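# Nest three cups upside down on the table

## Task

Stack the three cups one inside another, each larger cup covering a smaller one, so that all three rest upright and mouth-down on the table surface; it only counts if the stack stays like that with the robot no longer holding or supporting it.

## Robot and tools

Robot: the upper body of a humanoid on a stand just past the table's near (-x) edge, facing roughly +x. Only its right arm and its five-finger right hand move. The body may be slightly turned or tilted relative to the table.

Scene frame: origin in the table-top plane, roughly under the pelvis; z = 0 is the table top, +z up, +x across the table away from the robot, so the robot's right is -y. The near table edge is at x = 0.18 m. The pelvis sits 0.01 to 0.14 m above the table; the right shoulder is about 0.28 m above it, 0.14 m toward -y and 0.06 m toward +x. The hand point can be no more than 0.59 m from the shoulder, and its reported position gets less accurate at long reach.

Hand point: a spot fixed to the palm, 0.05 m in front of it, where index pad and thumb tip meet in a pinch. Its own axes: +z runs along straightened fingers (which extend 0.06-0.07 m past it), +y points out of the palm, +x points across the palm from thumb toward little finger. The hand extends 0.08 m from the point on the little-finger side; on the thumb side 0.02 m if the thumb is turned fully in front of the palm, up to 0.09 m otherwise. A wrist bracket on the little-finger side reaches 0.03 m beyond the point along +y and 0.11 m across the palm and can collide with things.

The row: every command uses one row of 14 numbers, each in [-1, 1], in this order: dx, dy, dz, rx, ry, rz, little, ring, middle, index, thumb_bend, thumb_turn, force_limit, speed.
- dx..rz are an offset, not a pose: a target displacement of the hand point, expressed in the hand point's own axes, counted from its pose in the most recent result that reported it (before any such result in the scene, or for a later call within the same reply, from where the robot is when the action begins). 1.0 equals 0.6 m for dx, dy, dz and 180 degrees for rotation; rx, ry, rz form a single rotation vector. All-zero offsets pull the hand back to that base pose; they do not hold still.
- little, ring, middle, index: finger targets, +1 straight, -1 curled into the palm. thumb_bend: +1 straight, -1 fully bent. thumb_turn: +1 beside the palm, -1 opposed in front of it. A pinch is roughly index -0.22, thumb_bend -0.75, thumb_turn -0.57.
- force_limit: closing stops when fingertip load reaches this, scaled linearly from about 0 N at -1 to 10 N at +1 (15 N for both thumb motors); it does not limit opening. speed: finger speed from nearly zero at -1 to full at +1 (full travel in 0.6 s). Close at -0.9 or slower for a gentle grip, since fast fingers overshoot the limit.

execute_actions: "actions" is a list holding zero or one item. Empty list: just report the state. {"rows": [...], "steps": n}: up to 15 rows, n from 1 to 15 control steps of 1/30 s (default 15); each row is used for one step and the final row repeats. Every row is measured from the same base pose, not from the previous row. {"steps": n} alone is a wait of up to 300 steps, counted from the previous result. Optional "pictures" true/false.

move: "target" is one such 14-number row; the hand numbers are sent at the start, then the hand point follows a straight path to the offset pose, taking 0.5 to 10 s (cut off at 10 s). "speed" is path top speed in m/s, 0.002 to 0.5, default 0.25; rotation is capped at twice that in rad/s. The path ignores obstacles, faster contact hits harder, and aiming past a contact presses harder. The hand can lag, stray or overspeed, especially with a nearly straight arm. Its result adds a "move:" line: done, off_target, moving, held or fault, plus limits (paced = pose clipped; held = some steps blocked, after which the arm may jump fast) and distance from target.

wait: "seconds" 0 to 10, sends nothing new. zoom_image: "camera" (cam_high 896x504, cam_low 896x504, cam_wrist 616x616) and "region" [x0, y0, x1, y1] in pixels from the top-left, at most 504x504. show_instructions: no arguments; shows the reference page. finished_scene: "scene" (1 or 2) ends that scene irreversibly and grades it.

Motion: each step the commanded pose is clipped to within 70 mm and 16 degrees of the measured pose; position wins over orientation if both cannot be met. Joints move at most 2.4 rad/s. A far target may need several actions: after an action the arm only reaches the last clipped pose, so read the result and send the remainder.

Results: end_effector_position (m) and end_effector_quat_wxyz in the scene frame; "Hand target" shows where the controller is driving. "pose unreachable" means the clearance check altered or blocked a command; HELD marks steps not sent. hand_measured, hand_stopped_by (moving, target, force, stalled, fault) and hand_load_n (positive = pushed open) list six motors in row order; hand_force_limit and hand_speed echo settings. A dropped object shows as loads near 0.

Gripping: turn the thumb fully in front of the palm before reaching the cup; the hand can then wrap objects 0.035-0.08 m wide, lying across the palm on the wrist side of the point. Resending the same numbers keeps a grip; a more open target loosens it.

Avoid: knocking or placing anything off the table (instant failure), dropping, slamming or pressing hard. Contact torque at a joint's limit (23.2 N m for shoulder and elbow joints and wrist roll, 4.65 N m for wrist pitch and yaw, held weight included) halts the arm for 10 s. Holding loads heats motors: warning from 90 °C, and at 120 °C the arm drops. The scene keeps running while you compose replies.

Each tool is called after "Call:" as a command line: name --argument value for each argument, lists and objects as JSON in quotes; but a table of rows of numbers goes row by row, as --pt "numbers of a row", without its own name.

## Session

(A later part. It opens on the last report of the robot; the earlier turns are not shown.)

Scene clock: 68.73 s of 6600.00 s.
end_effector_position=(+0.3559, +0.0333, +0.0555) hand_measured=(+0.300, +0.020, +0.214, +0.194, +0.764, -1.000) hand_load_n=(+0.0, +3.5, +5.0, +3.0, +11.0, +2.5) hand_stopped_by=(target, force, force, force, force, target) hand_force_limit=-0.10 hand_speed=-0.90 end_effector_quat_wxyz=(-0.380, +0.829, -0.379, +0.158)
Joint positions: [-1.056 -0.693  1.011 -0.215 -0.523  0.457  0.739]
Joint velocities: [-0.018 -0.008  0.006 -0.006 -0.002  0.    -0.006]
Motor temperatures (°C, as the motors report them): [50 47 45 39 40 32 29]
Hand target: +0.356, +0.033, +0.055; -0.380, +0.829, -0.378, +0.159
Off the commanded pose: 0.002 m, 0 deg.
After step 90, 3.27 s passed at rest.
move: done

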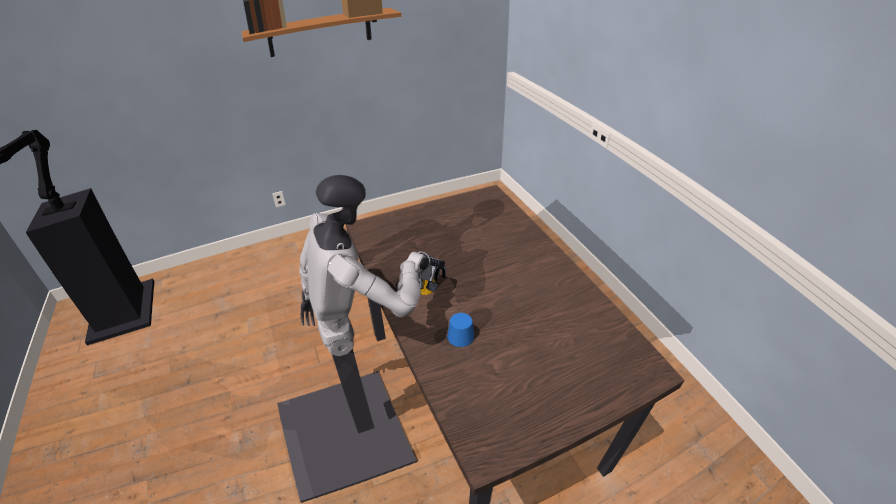

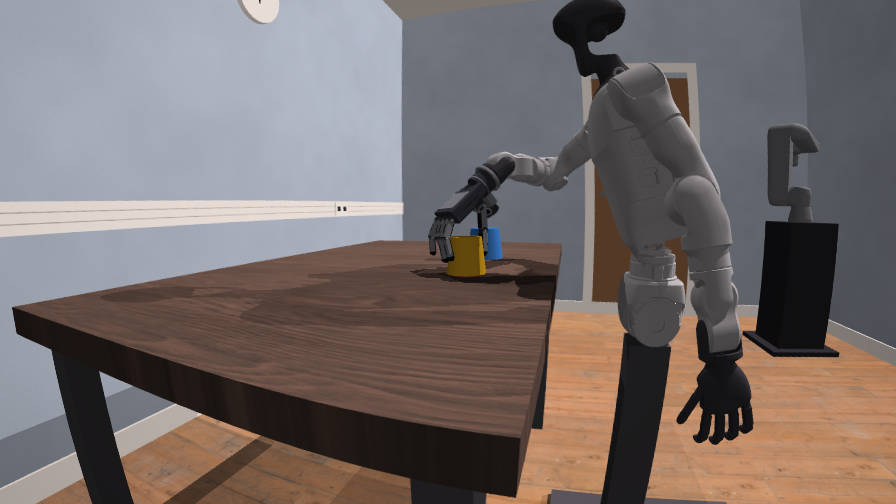

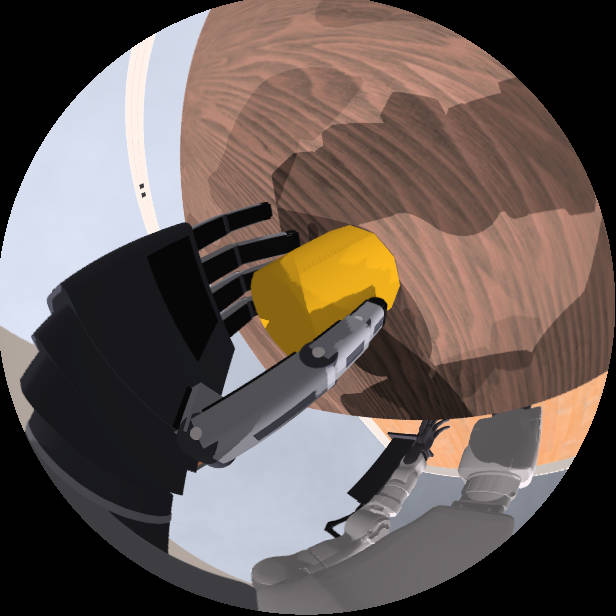

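Call:
move --target '[0,0.0045,0.004,0,0,0,0.3,-0.5,-0.5,-0.5,-0.7,-1,-0.1,-0.9]' --speed 0.01

Call:
move --target '[0,0,0,0,0,0,0.75,0.75,0.75,0.75,1,-1,-0.1,-0.5]'

Call:
move --target '[0,-0.11,-0.103,0,0,0,0.75,0.75,0.75,0.75,1,-1,-0.1,-0.5]' --speed 0.1

Call:
move --target '[0.325,0.17,-0.232,0,0,0,0.75,0.75,0.75,0.75,1,-1,-0.1,-0.5]' --speed 0.15

Call:
zoom_image --camera "cam_low" --region '[410, 160, 550, 290]'

Call:
zoom_image --camera "cam_high" --region '[390, 255, 510, 360]'

Scene clock: 76.80 s of 6600.00 s.
end_effector_position=(+0.3569, +0.0333, +0.0537) hand_measured=(+0.300, +0.020, +0.214, +0.194, +0.764, -1.000) hand_load_n=(+0.0, +3.5, +4.5, +3.0, +11.5, +3.0) hand_stopped_by=(target, force, force, force, force, target) hand_force_limit=-0.10 hand_speed=-0.90 end_effector_quat_wxyz=(-0.381, +0.828, -0.379, +0.159)
Joint positions: [-1.054 -0.691  1.016 -0.207 -0.523  0.454  0.727]
Joint velocities: [ 0.003 -0.008  0.003 -0.008 -0.002  0.    -0.001]
Motor temperatures (°C, as the motors report them): [51 46 45 39 40 32 29]
Hand target: +0.356, +0.033, +0.052; -0.380, +0.829, -0.379, +0.158
Off the commanded pose: 0.002 m, 0 deg.
After step 90, 4.37 s passed at rest.
move: done

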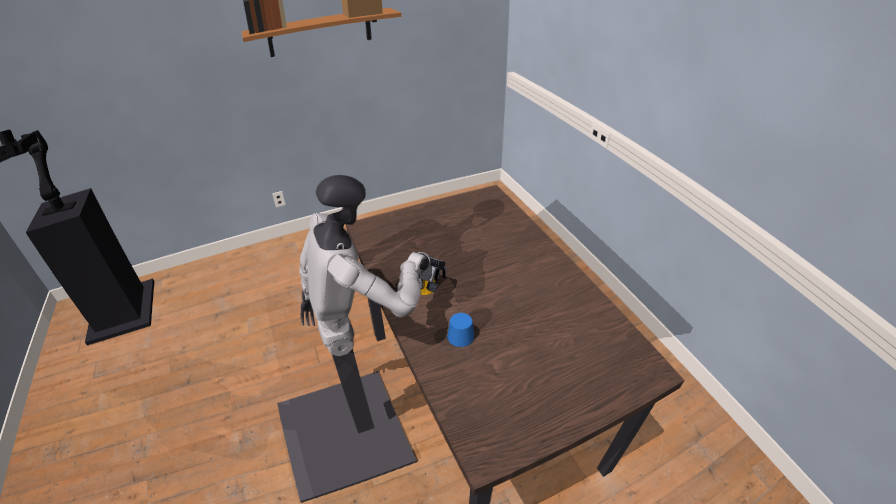

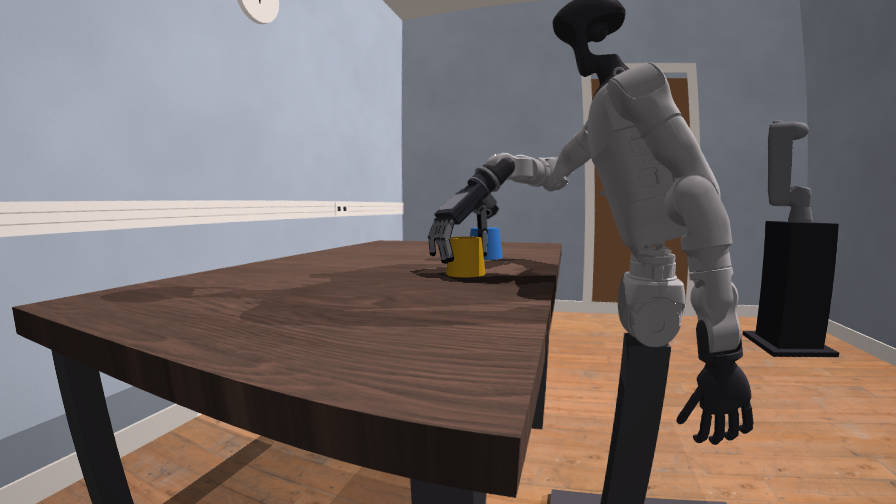

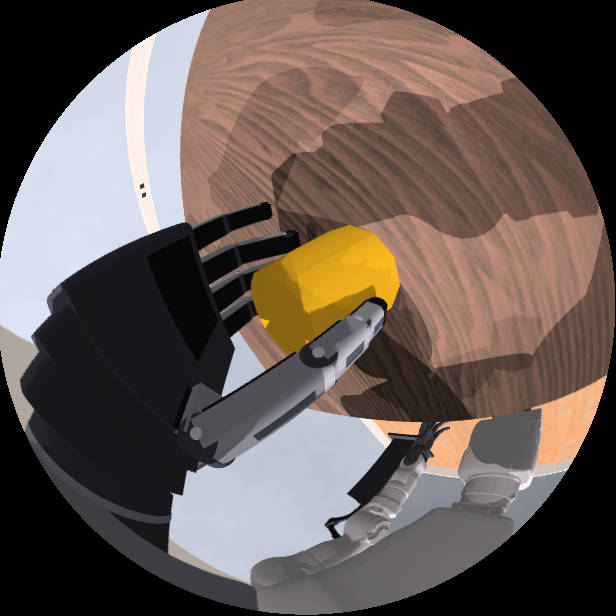

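Scene clock: 77.97 s of 6600.00 s.
end_effector_position=(+0.3570, +0.0334, +0.0538) hand_measured=(+0.750, +0.750, +0.750, +0.750, +1.000, -1.000) hand_load_n=(+0.0, +0.0, +0.0, +0.0, +0.0, +0.0) hand_stopped_by=(target, target, target, target, target, target) hand_force_limit=-0.10 hand_speed=-0.50 end_effector_quat_wxyz=(-0.381, +0.828, -0.379, +0.159)
Joint positions: [-1.054 -0.691  1.016 -0.207 -0.523  0.454  0.727]
Joint velocities: [ 0.011  0.008 -0.006  0.     0.002  0.     0.   ]
Motor temperatures (°C, as the motors report them): [51 46 45 39 40 32 29]
Hand target: +0.357, +0.033, +0.054; -0.381, +0.828, -0.379, +0.159
Off the commanded pose: 0.000 m, 0 deg.
move: done

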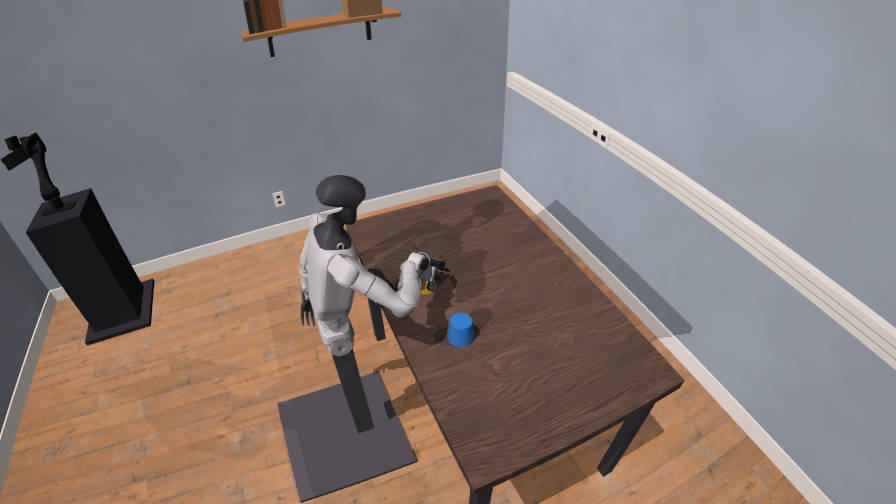

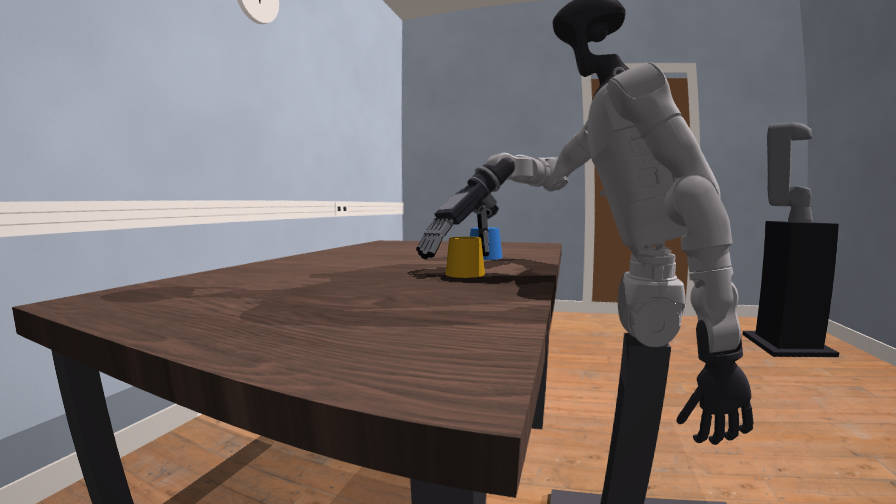

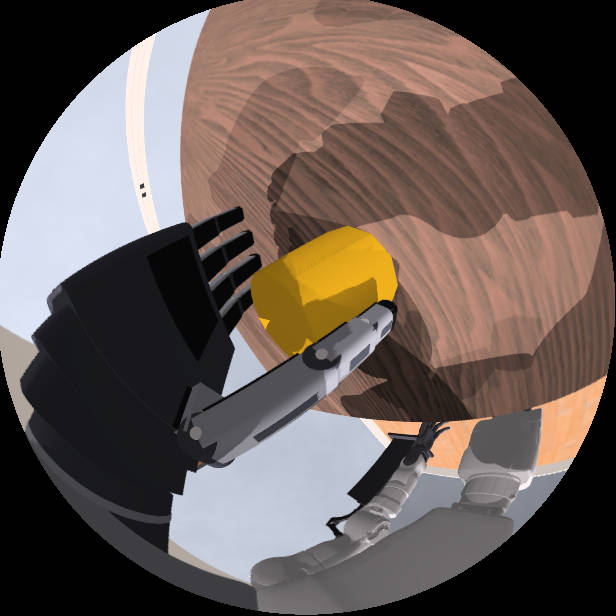

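Scene clock: 79.20 s of 6600.00 s.
end_effector_position=(+0.3539, +0.0291, +0.1445) hand_measured=(+0.750, +0.750, +0.750, +0.750, +1.000, -1.000) hand_load_n=(+0.0, +0.0, +0.0, +0.0, +0.0, +0.0) hand_stopped_by=(target, target, target, target, target, target) hand_force_limit=-0.10 hand_speed=-0.50 end_effector_quat_wxyz=(-0.381, +0.829, -0.375, +0.162)
Joint positions: [-1.245 -0.78   0.843 -0.41  -0.423  0.571  1.04 ]
Joint velocities: [-0.011 -0.008 -0.008  0.    -0.006  0.     0.007]
Motor temperatures (°C, as the motors report them): [51 46 45 39 40 32 29]
Hand target: +0.353, +0.029, +0.144; -0.380, +0.829, -0.377, +0.159
Off the commanded pose: 0.002 m, 1 deg.
move: done

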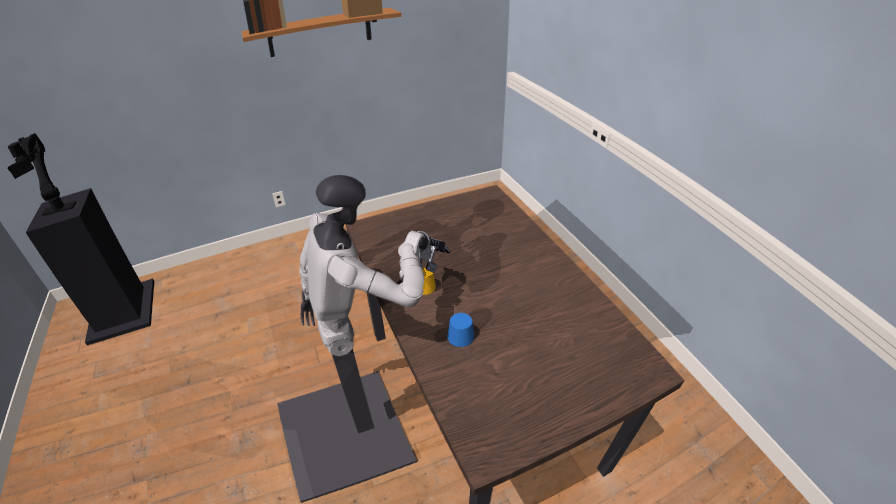

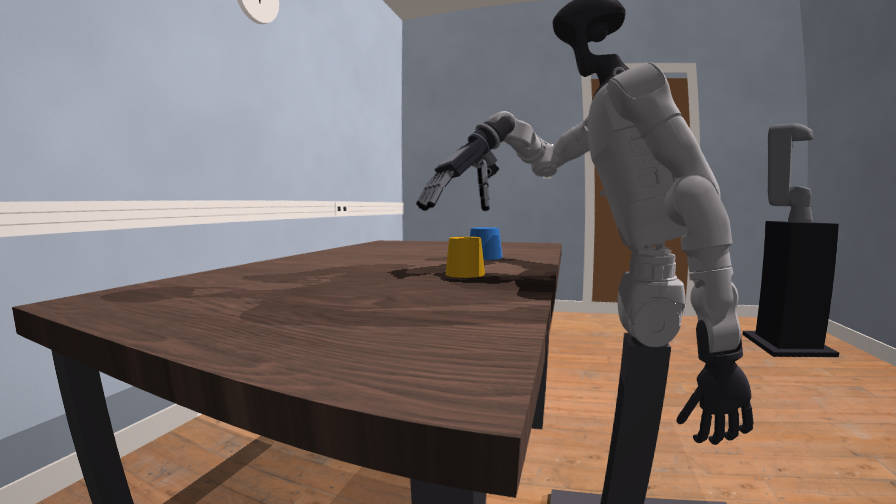

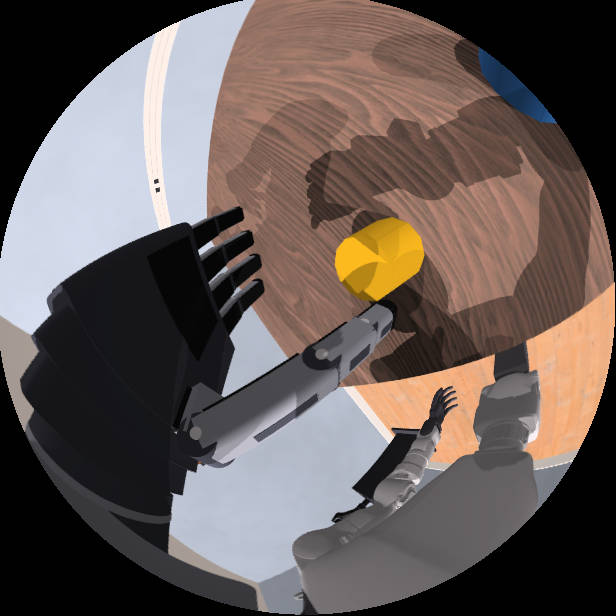

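Scene clock: 81.40 s of 6600.00 s.
end_effector_position=(+0.3590, -0.2276, +0.1592) hand_measured=(+0.750, +0.750, +0.750, +0.750, +1.000, -1.000) hand_load_n=(+0.0, +0.0, +0.0, +0.0, +0.0, +0.0) hand_stopped_by=(target, target, target, target, target, target) hand_force_limit=-0.10 hand_speed=-0.50 end_effector_quat_wxyz=(-0.391, +0.824, -0.371, +0.174)
Joint positions: [-0.827 -1.442  0.407  0.595 -0.006 -1.02   0.828]
Joint velocities: [-0.011  0.014  0.003  0.012 -0.008 -0.01   0.013]
Motor temperatures (°C, as the motors report them): [51 46 45 39 40 32 29]
Hand target: +0.359, -0.227, +0.159; -0.393, +0.824, -0.370, +0.172
Off the commanded pose: 0.006 m, 2 deg.
move: off_target

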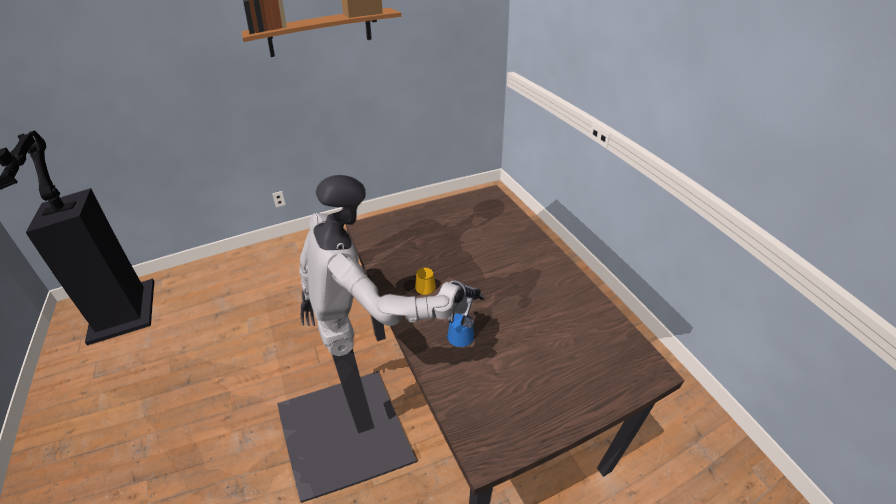

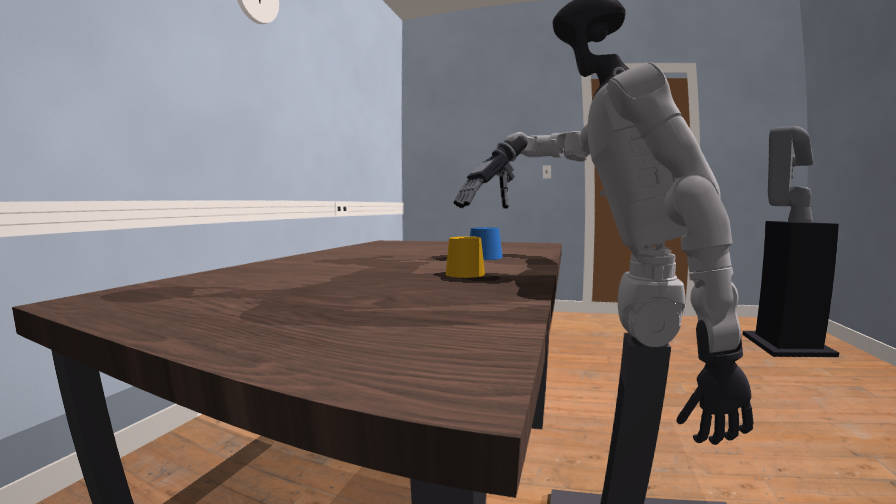

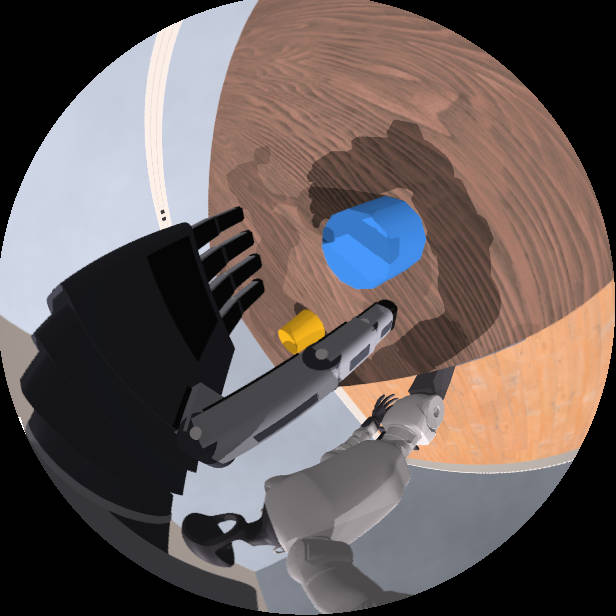

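Region (410, 160, 550, 290) of cam_low's 896x504 image, scaled by 3.600, with more detail than that image has; it fills the top 468 rows of this view, and the rest is white.

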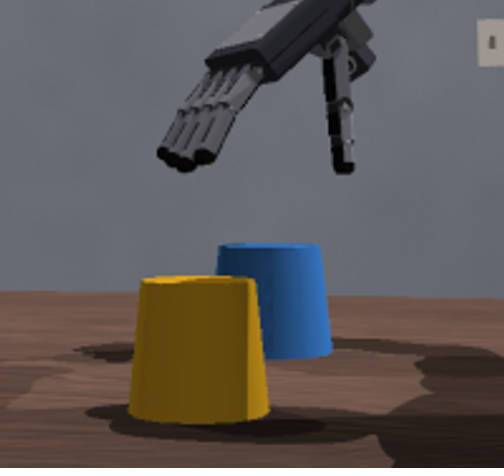

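Region (390, 255, 510, 360) of cam_high's 896x504 image, scaled by 4.200, with more detail than that image has; it fills the top 441 rows of this view, and the rest is white.

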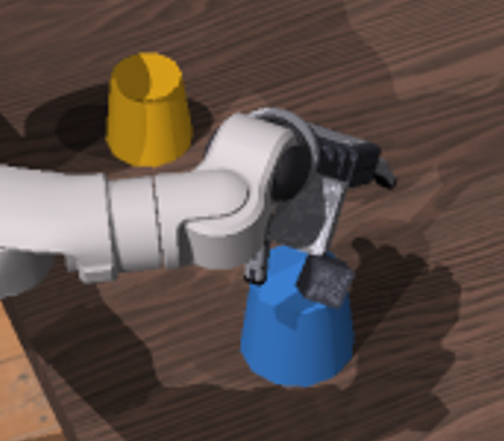

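Call:
move --target '[0.013,0.077,0.06,0,0.063,0.054,0.75,0.75,0.75,0.75,1,-1,-0.1,-0.5]' --speed 0.05

Call:
zoom_image --camera "cam_low" --region '[410, 160, 550, 290]'

Call:
zoom_image --camera "cam_high" --region '[390, 255, 510, 360]'

Scene clock: 88.83 s of 6600.00 s.
end_effector_position=(+0.3634, -0.2322, +0.1007) hand_measured=(+0.750, +0.750, +0.750, +0.750, +1.000, -1.000) hand_load_n=(+0.0, +0.0, +0.0, +0.0, +0.0, +0.0) hand_stopped_by=(target, target, target, target, target, target) hand_force_limit=-0.10 hand_speed=-0.50 end_effector_quat_wxyz=(-0.366, +0.769, -0.479, +0.215)
Joint positions: [-0.465 -1.5    0.387  0.232 -0.111 -0.523  0.471]
Joint velocities: [ 0.009 -0.002 -0.009 -0.009  0.012  0.003 -0.003]
Motor temperatures (°C, as the motors report them): [50 49 45 39 40 32 29]
Hand target: +0.363, -0.232, +0.099; -0.365, +0.769, -0.479, +0.215
Off the commanded pose: 0.002 m, 1 deg.
After step 90, 1.60 s passed at rest.
move: done

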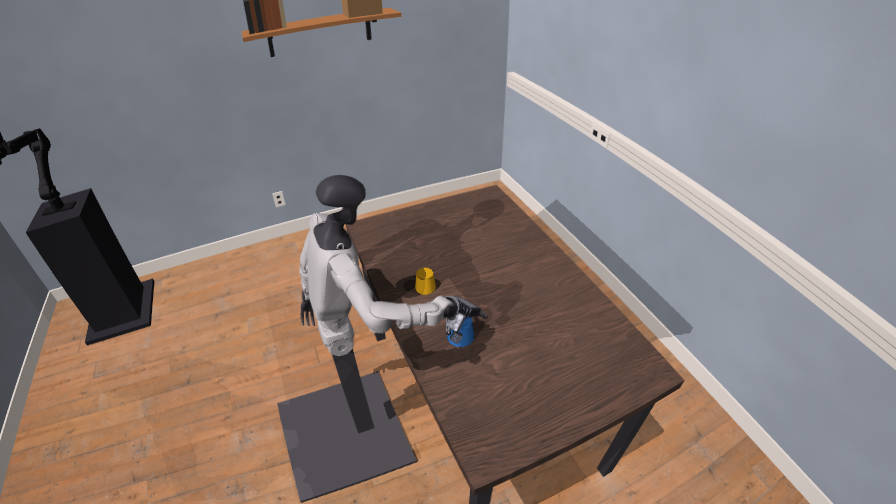

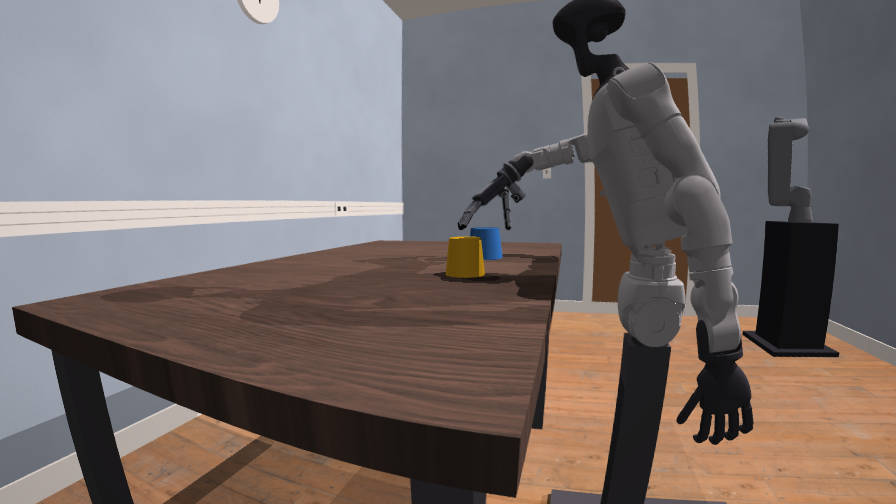

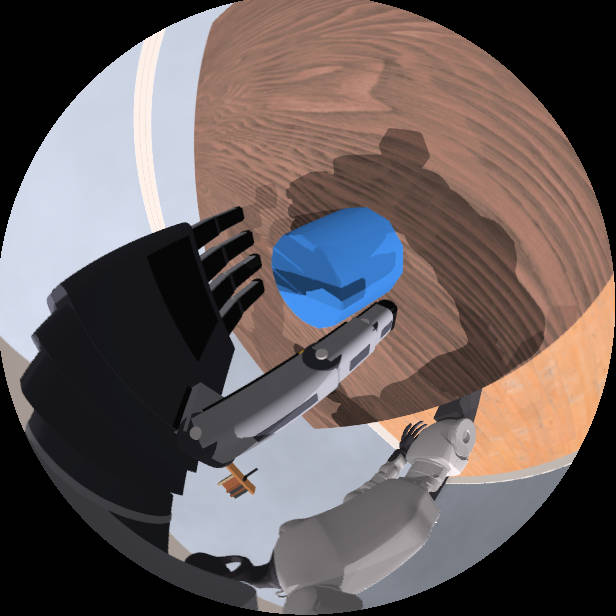

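Region (410, 160, 550, 290) of cam_low's 896x504 image, scaled by 3.600, with more detail than that image has; it fills the top 468 rows of this view, and the rest is white.

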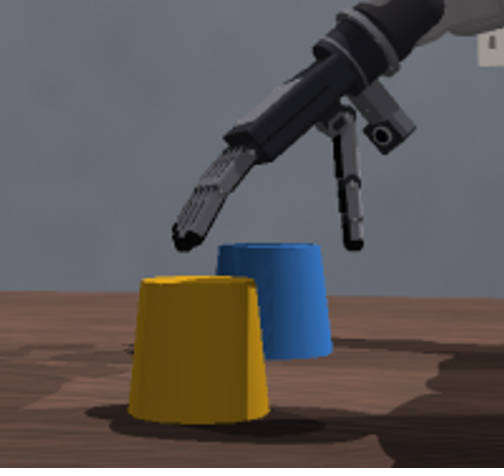

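Region (390, 255, 510, 360) of cam_high's 896x504 image, scaled by 4.200, with more detail than that image has; it fills the top 441 rows of this view, and the rest is white.

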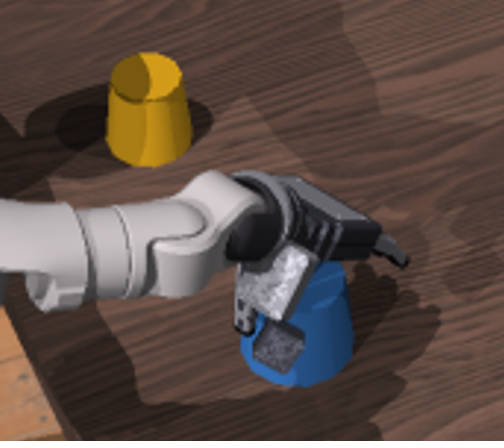

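Call:
move --target '[0.003,0.034,0.05,0,0,0,0.7,0.7,0.7,0.7,1,-1,-0.1,-0.5]' --speed 0.03

Call:
move --target '[0,0,0,0,0,0,0.35,-0.4,-0.4,-0.4,-0.6,-1,-0.1,-0.85]'

Call:
zoom_image --camera "cam_low" --region '[410, 160, 550, 290]'

Scene clock: 95.60 s of 6600.00 s.
end_effector_position=(+0.3735, -0.2298, +0.0666) hand_measured=(+0.700, +0.700, +0.700, +0.700, +1.000, -1.000) hand_load_n=(+0.0, +0.0, +0.0, +0.0, +0.0, +0.0) hand_stopped_by=(target, target, target, target, target, target) hand_force_limit=-0.10 hand_speed=-0.50 end_effector_quat_wxyz=(-0.367, +0.767, -0.481, +0.215)
Joint positions: [-0.54  -1.34   0.447  0.355 -0.259 -0.541  0.429]
Joint velocities: [-0.003  0.003  0.005  0.002 -0.002 -0.002  0.   ]
Motor temperatures (°C, as the motors report them): [49 51 46 39 40 32 29]
Hand target: +0.374, -0.230, +0.066; -0.366, +0.768, -0.479, +0.216
Off the commanded pose: 0.002 m, 0 deg.
After step 90, 2.30 s passed at rest.
move: done

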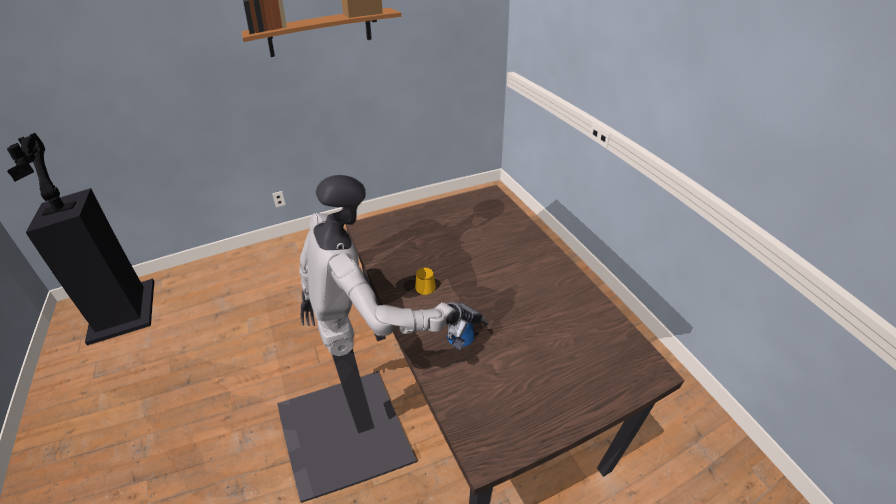

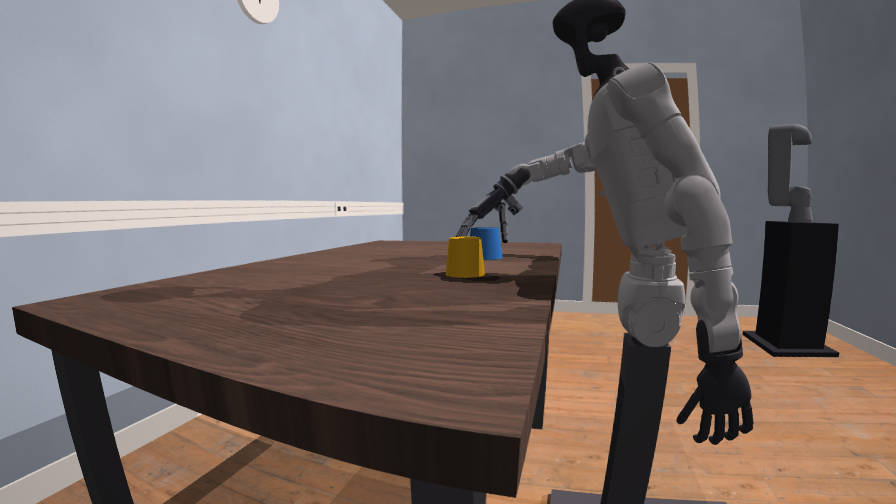

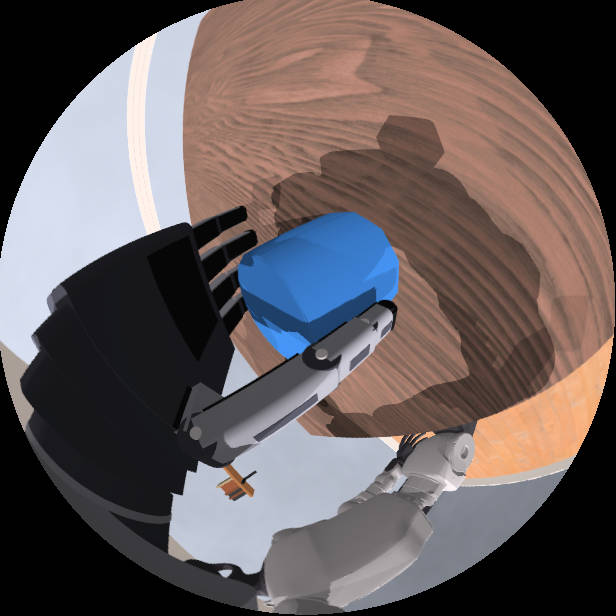

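Scene clock: 97.73 s of 6600.00 s.
end_effector_position=(+0.3736, -0.2297, +0.0667) hand_measured=(+0.350, +0.236, +0.370, +0.344, +0.798, -1.000) hand_load_n=(+0.0, +5.5, +1.0, +3.5, +10.5, +3.0) hand_stopped_by=(target, force, force, force, force, target) hand_force_limit=-0.10 hand_speed=-0.85 end_effector_quat_wxyz=(-0.367, +0.767, -0.481, +0.216)
Joint positions: [-0.54  -1.34   0.447  0.355 -0.259 -0.542  0.429]
Joint velocities: [ 0.006  0.    -0.002  0.003 -0.006  0.     0.   ]
Motor temperatures (°C, as the motors report them): [49 51 46 39 40 32 29]
Hand target: +0.374, -0.230, +0.067; -0.367, +0.767, -0.481, +0.215
Off the commanded pose: 0.000 m, 0 deg.
move: done

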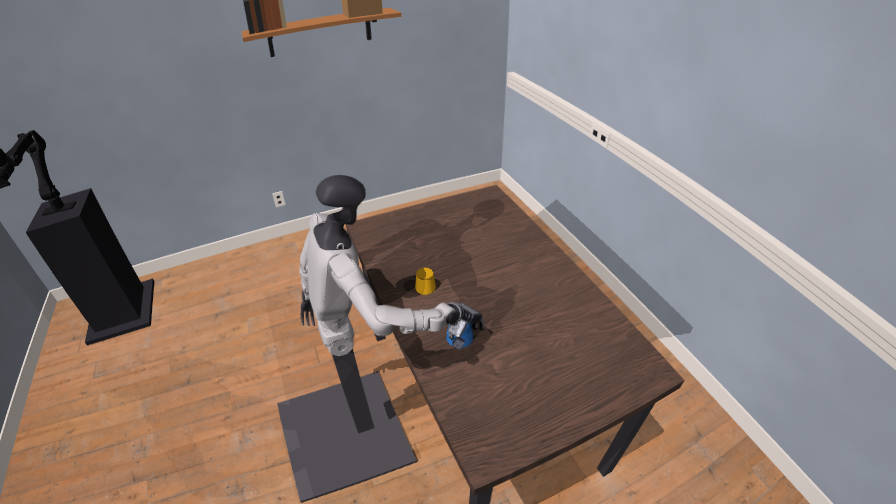

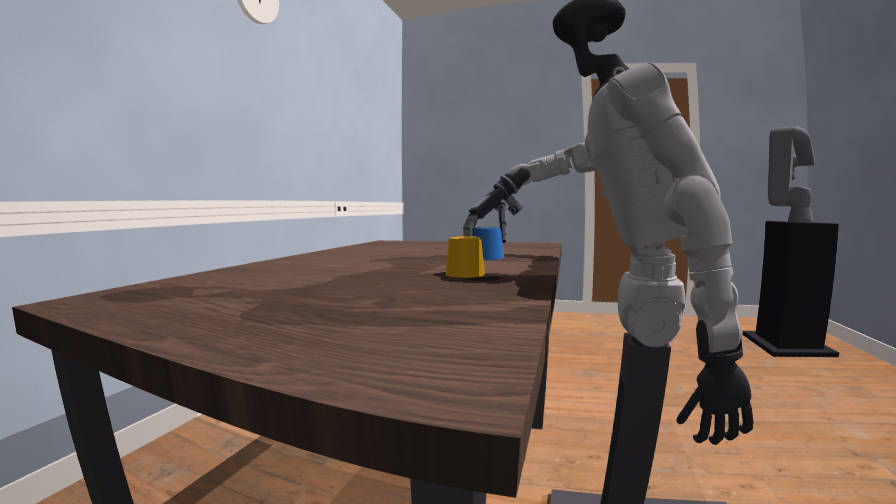

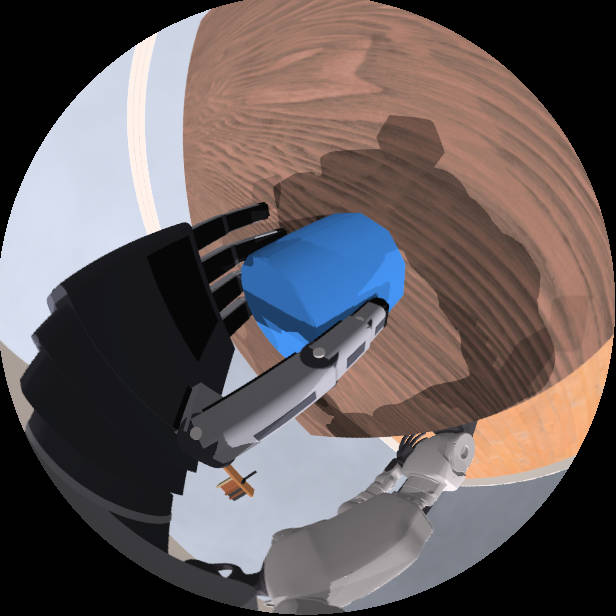

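Region (410, 160, 550, 290) of cam_low's 896x504 image, scaled by 3.600, with more detail than that image has; it fills the top 468 rows of this view, and the rest is white.

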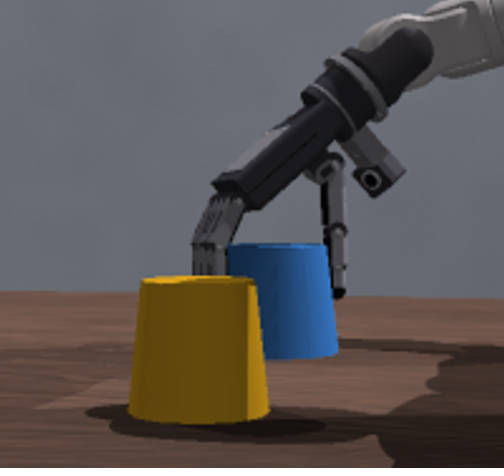

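Call:
move --target '[0,-0.12,-0.102,0,0,0,0.35,-0.5,-0.5,-0.5,-0.7,-1,-0.1,-0.9]' --speed 0.06

Scene clock: 109.53 s of 6600.00 s.
end_effector_position=(+0.3712, -0.2316, +0.1599) hand_measured=(+0.350, +0.236, +0.360, +0.340, +0.800, -1.000) hand_load_n=(+0.0, +4.0, +4.5, +3.5, +12.0, +2.5) hand_stopped_by=(target, force, force, force, force, target) hand_force_limit=-0.10 hand_speed=-0.90 end_effector_quat_wxyz=(-0.365, +0.768, -0.480, +0.216)
Joint positions: [-0.594 -1.589  0.326  0.24   0.057 -0.526  0.705]
Joint velocities: [-0.014 -0.002  0.012  0.     0.     0.     0.003]
Motor temperatures (°C, as the motors report them): [48 53 46 39 40 32 29]
Hand target: +0.371, -0.230, +0.161; -0.367, +0.768, -0.480, +0.214
Off the commanded pose: 0.003 m, 0 deg.
After step 90, 6.93 s passed at rest.
move: done

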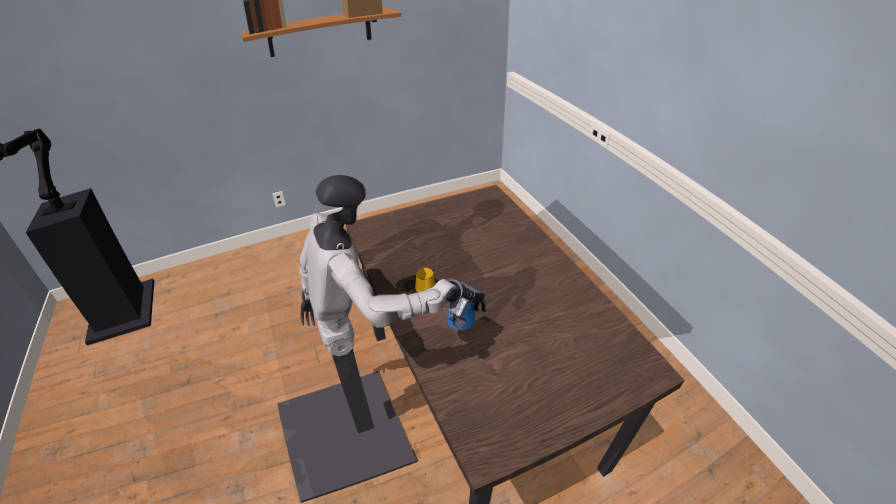

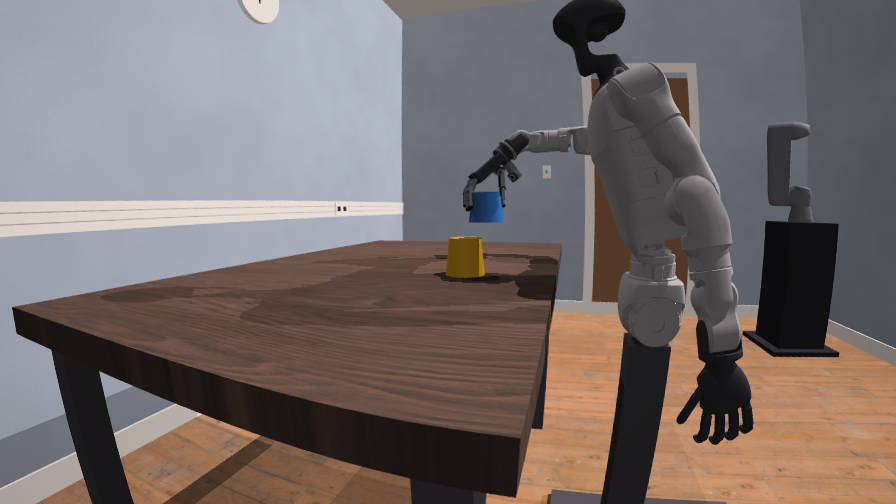

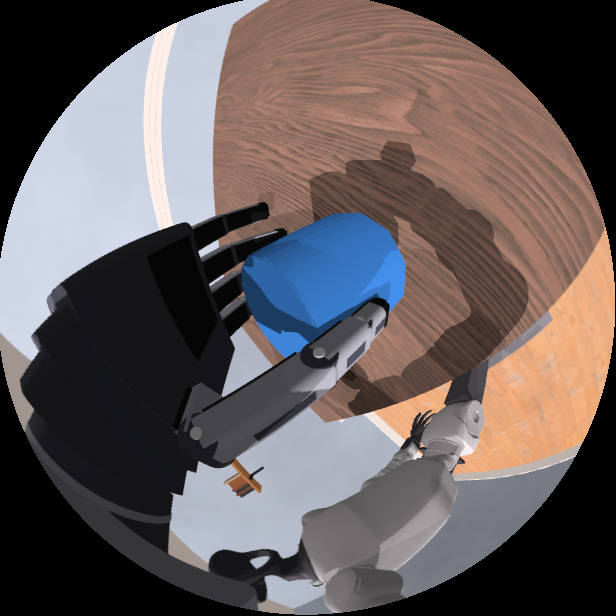

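Call:
move --target '[-0.402,-0.104,0.14,0,-0.063,-0.054,0.35,-0.5,-0.5,-0.5,-0.7,-1,-0.1,-0.9]' --speed 0.1

Call:
zoom_image --camera "cam_low" --region '[410,160,530,290]'

Call:
zoom_image --camera "cam_high" --region '[395,240,465,300]'

Scene clock: 116.90 s of 6600.00 s.
end_effector_position=(+0.3543, +0.0254, +0.1521) hand_measured=(+0.350, +0.236, +0.360, +0.340, +0.800, -1.000) hand_load_n=(+0.0, +4.0, +4.5, +3.5, +12.0, +2.5) hand_stopped_by=(target, force, force, force, force, target) hand_force_limit=-0.10 hand_speed=-0.90 end_effector_quat_wxyz=(-0.382, +0.827, -0.378, +0.162)
Joint positions: [-1.284 -0.825  0.856 -0.424 -0.359  0.586  1.022]
Joint velocities: [-0.002  0.006  0.015  0.003 -0.003  0.     0.   ]
Motor temperatures (°C, as the motors report them): [48 53 46 39 40 32 29]
Hand target: +0.356, +0.024, +0.152; -0.380, +0.827, -0.379, +0.165
Off the commanded pose: 0.009 m, 1 deg.
After step 90, 1.40 s passed at rest.
move: off_target

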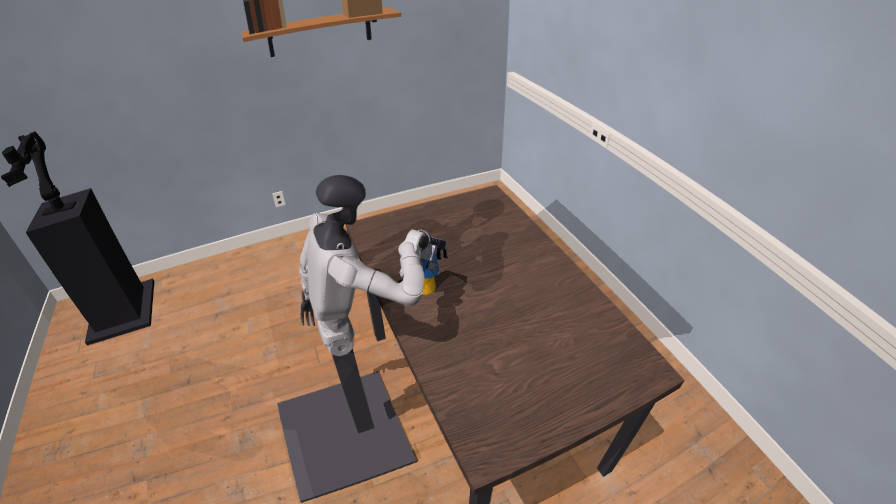

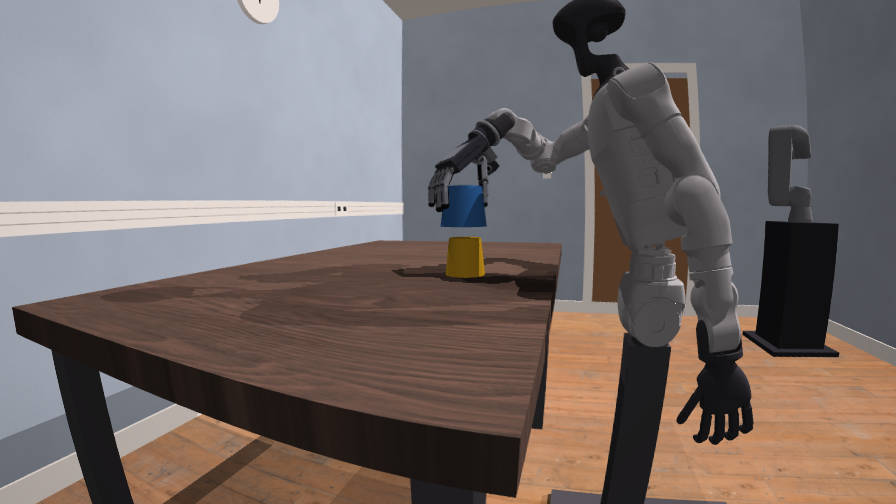

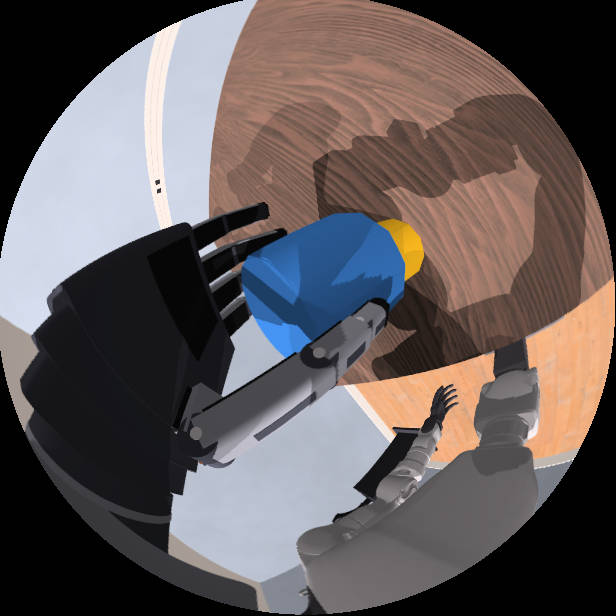

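Region (410, 160, 530, 290) of cam_low's 896x504 image, scaled by 3.877, with more detail than that image has; it fills the left 465 columns of this view, and the rest is white.

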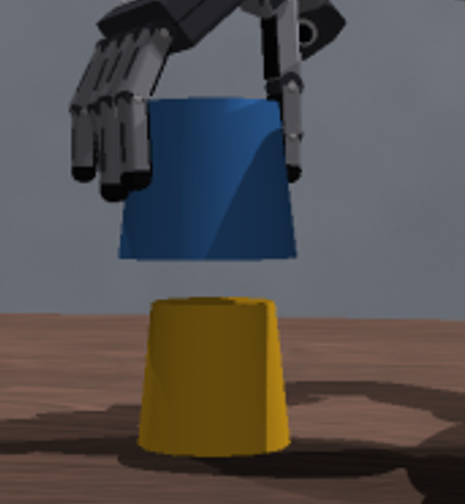

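Region (395, 240, 465, 300) of cam_high's 896x504 image, scaled by 7.200, with more detail than that image has; it fills the top 432 rows of this view, and the rest is white.

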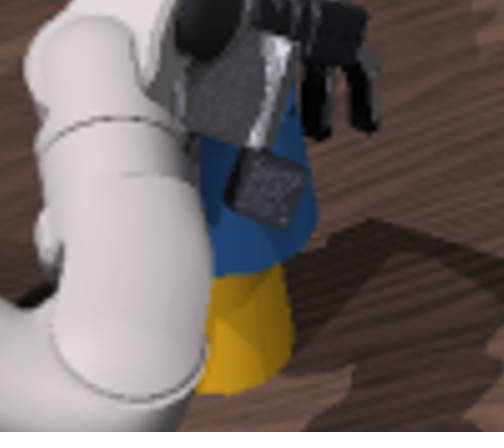

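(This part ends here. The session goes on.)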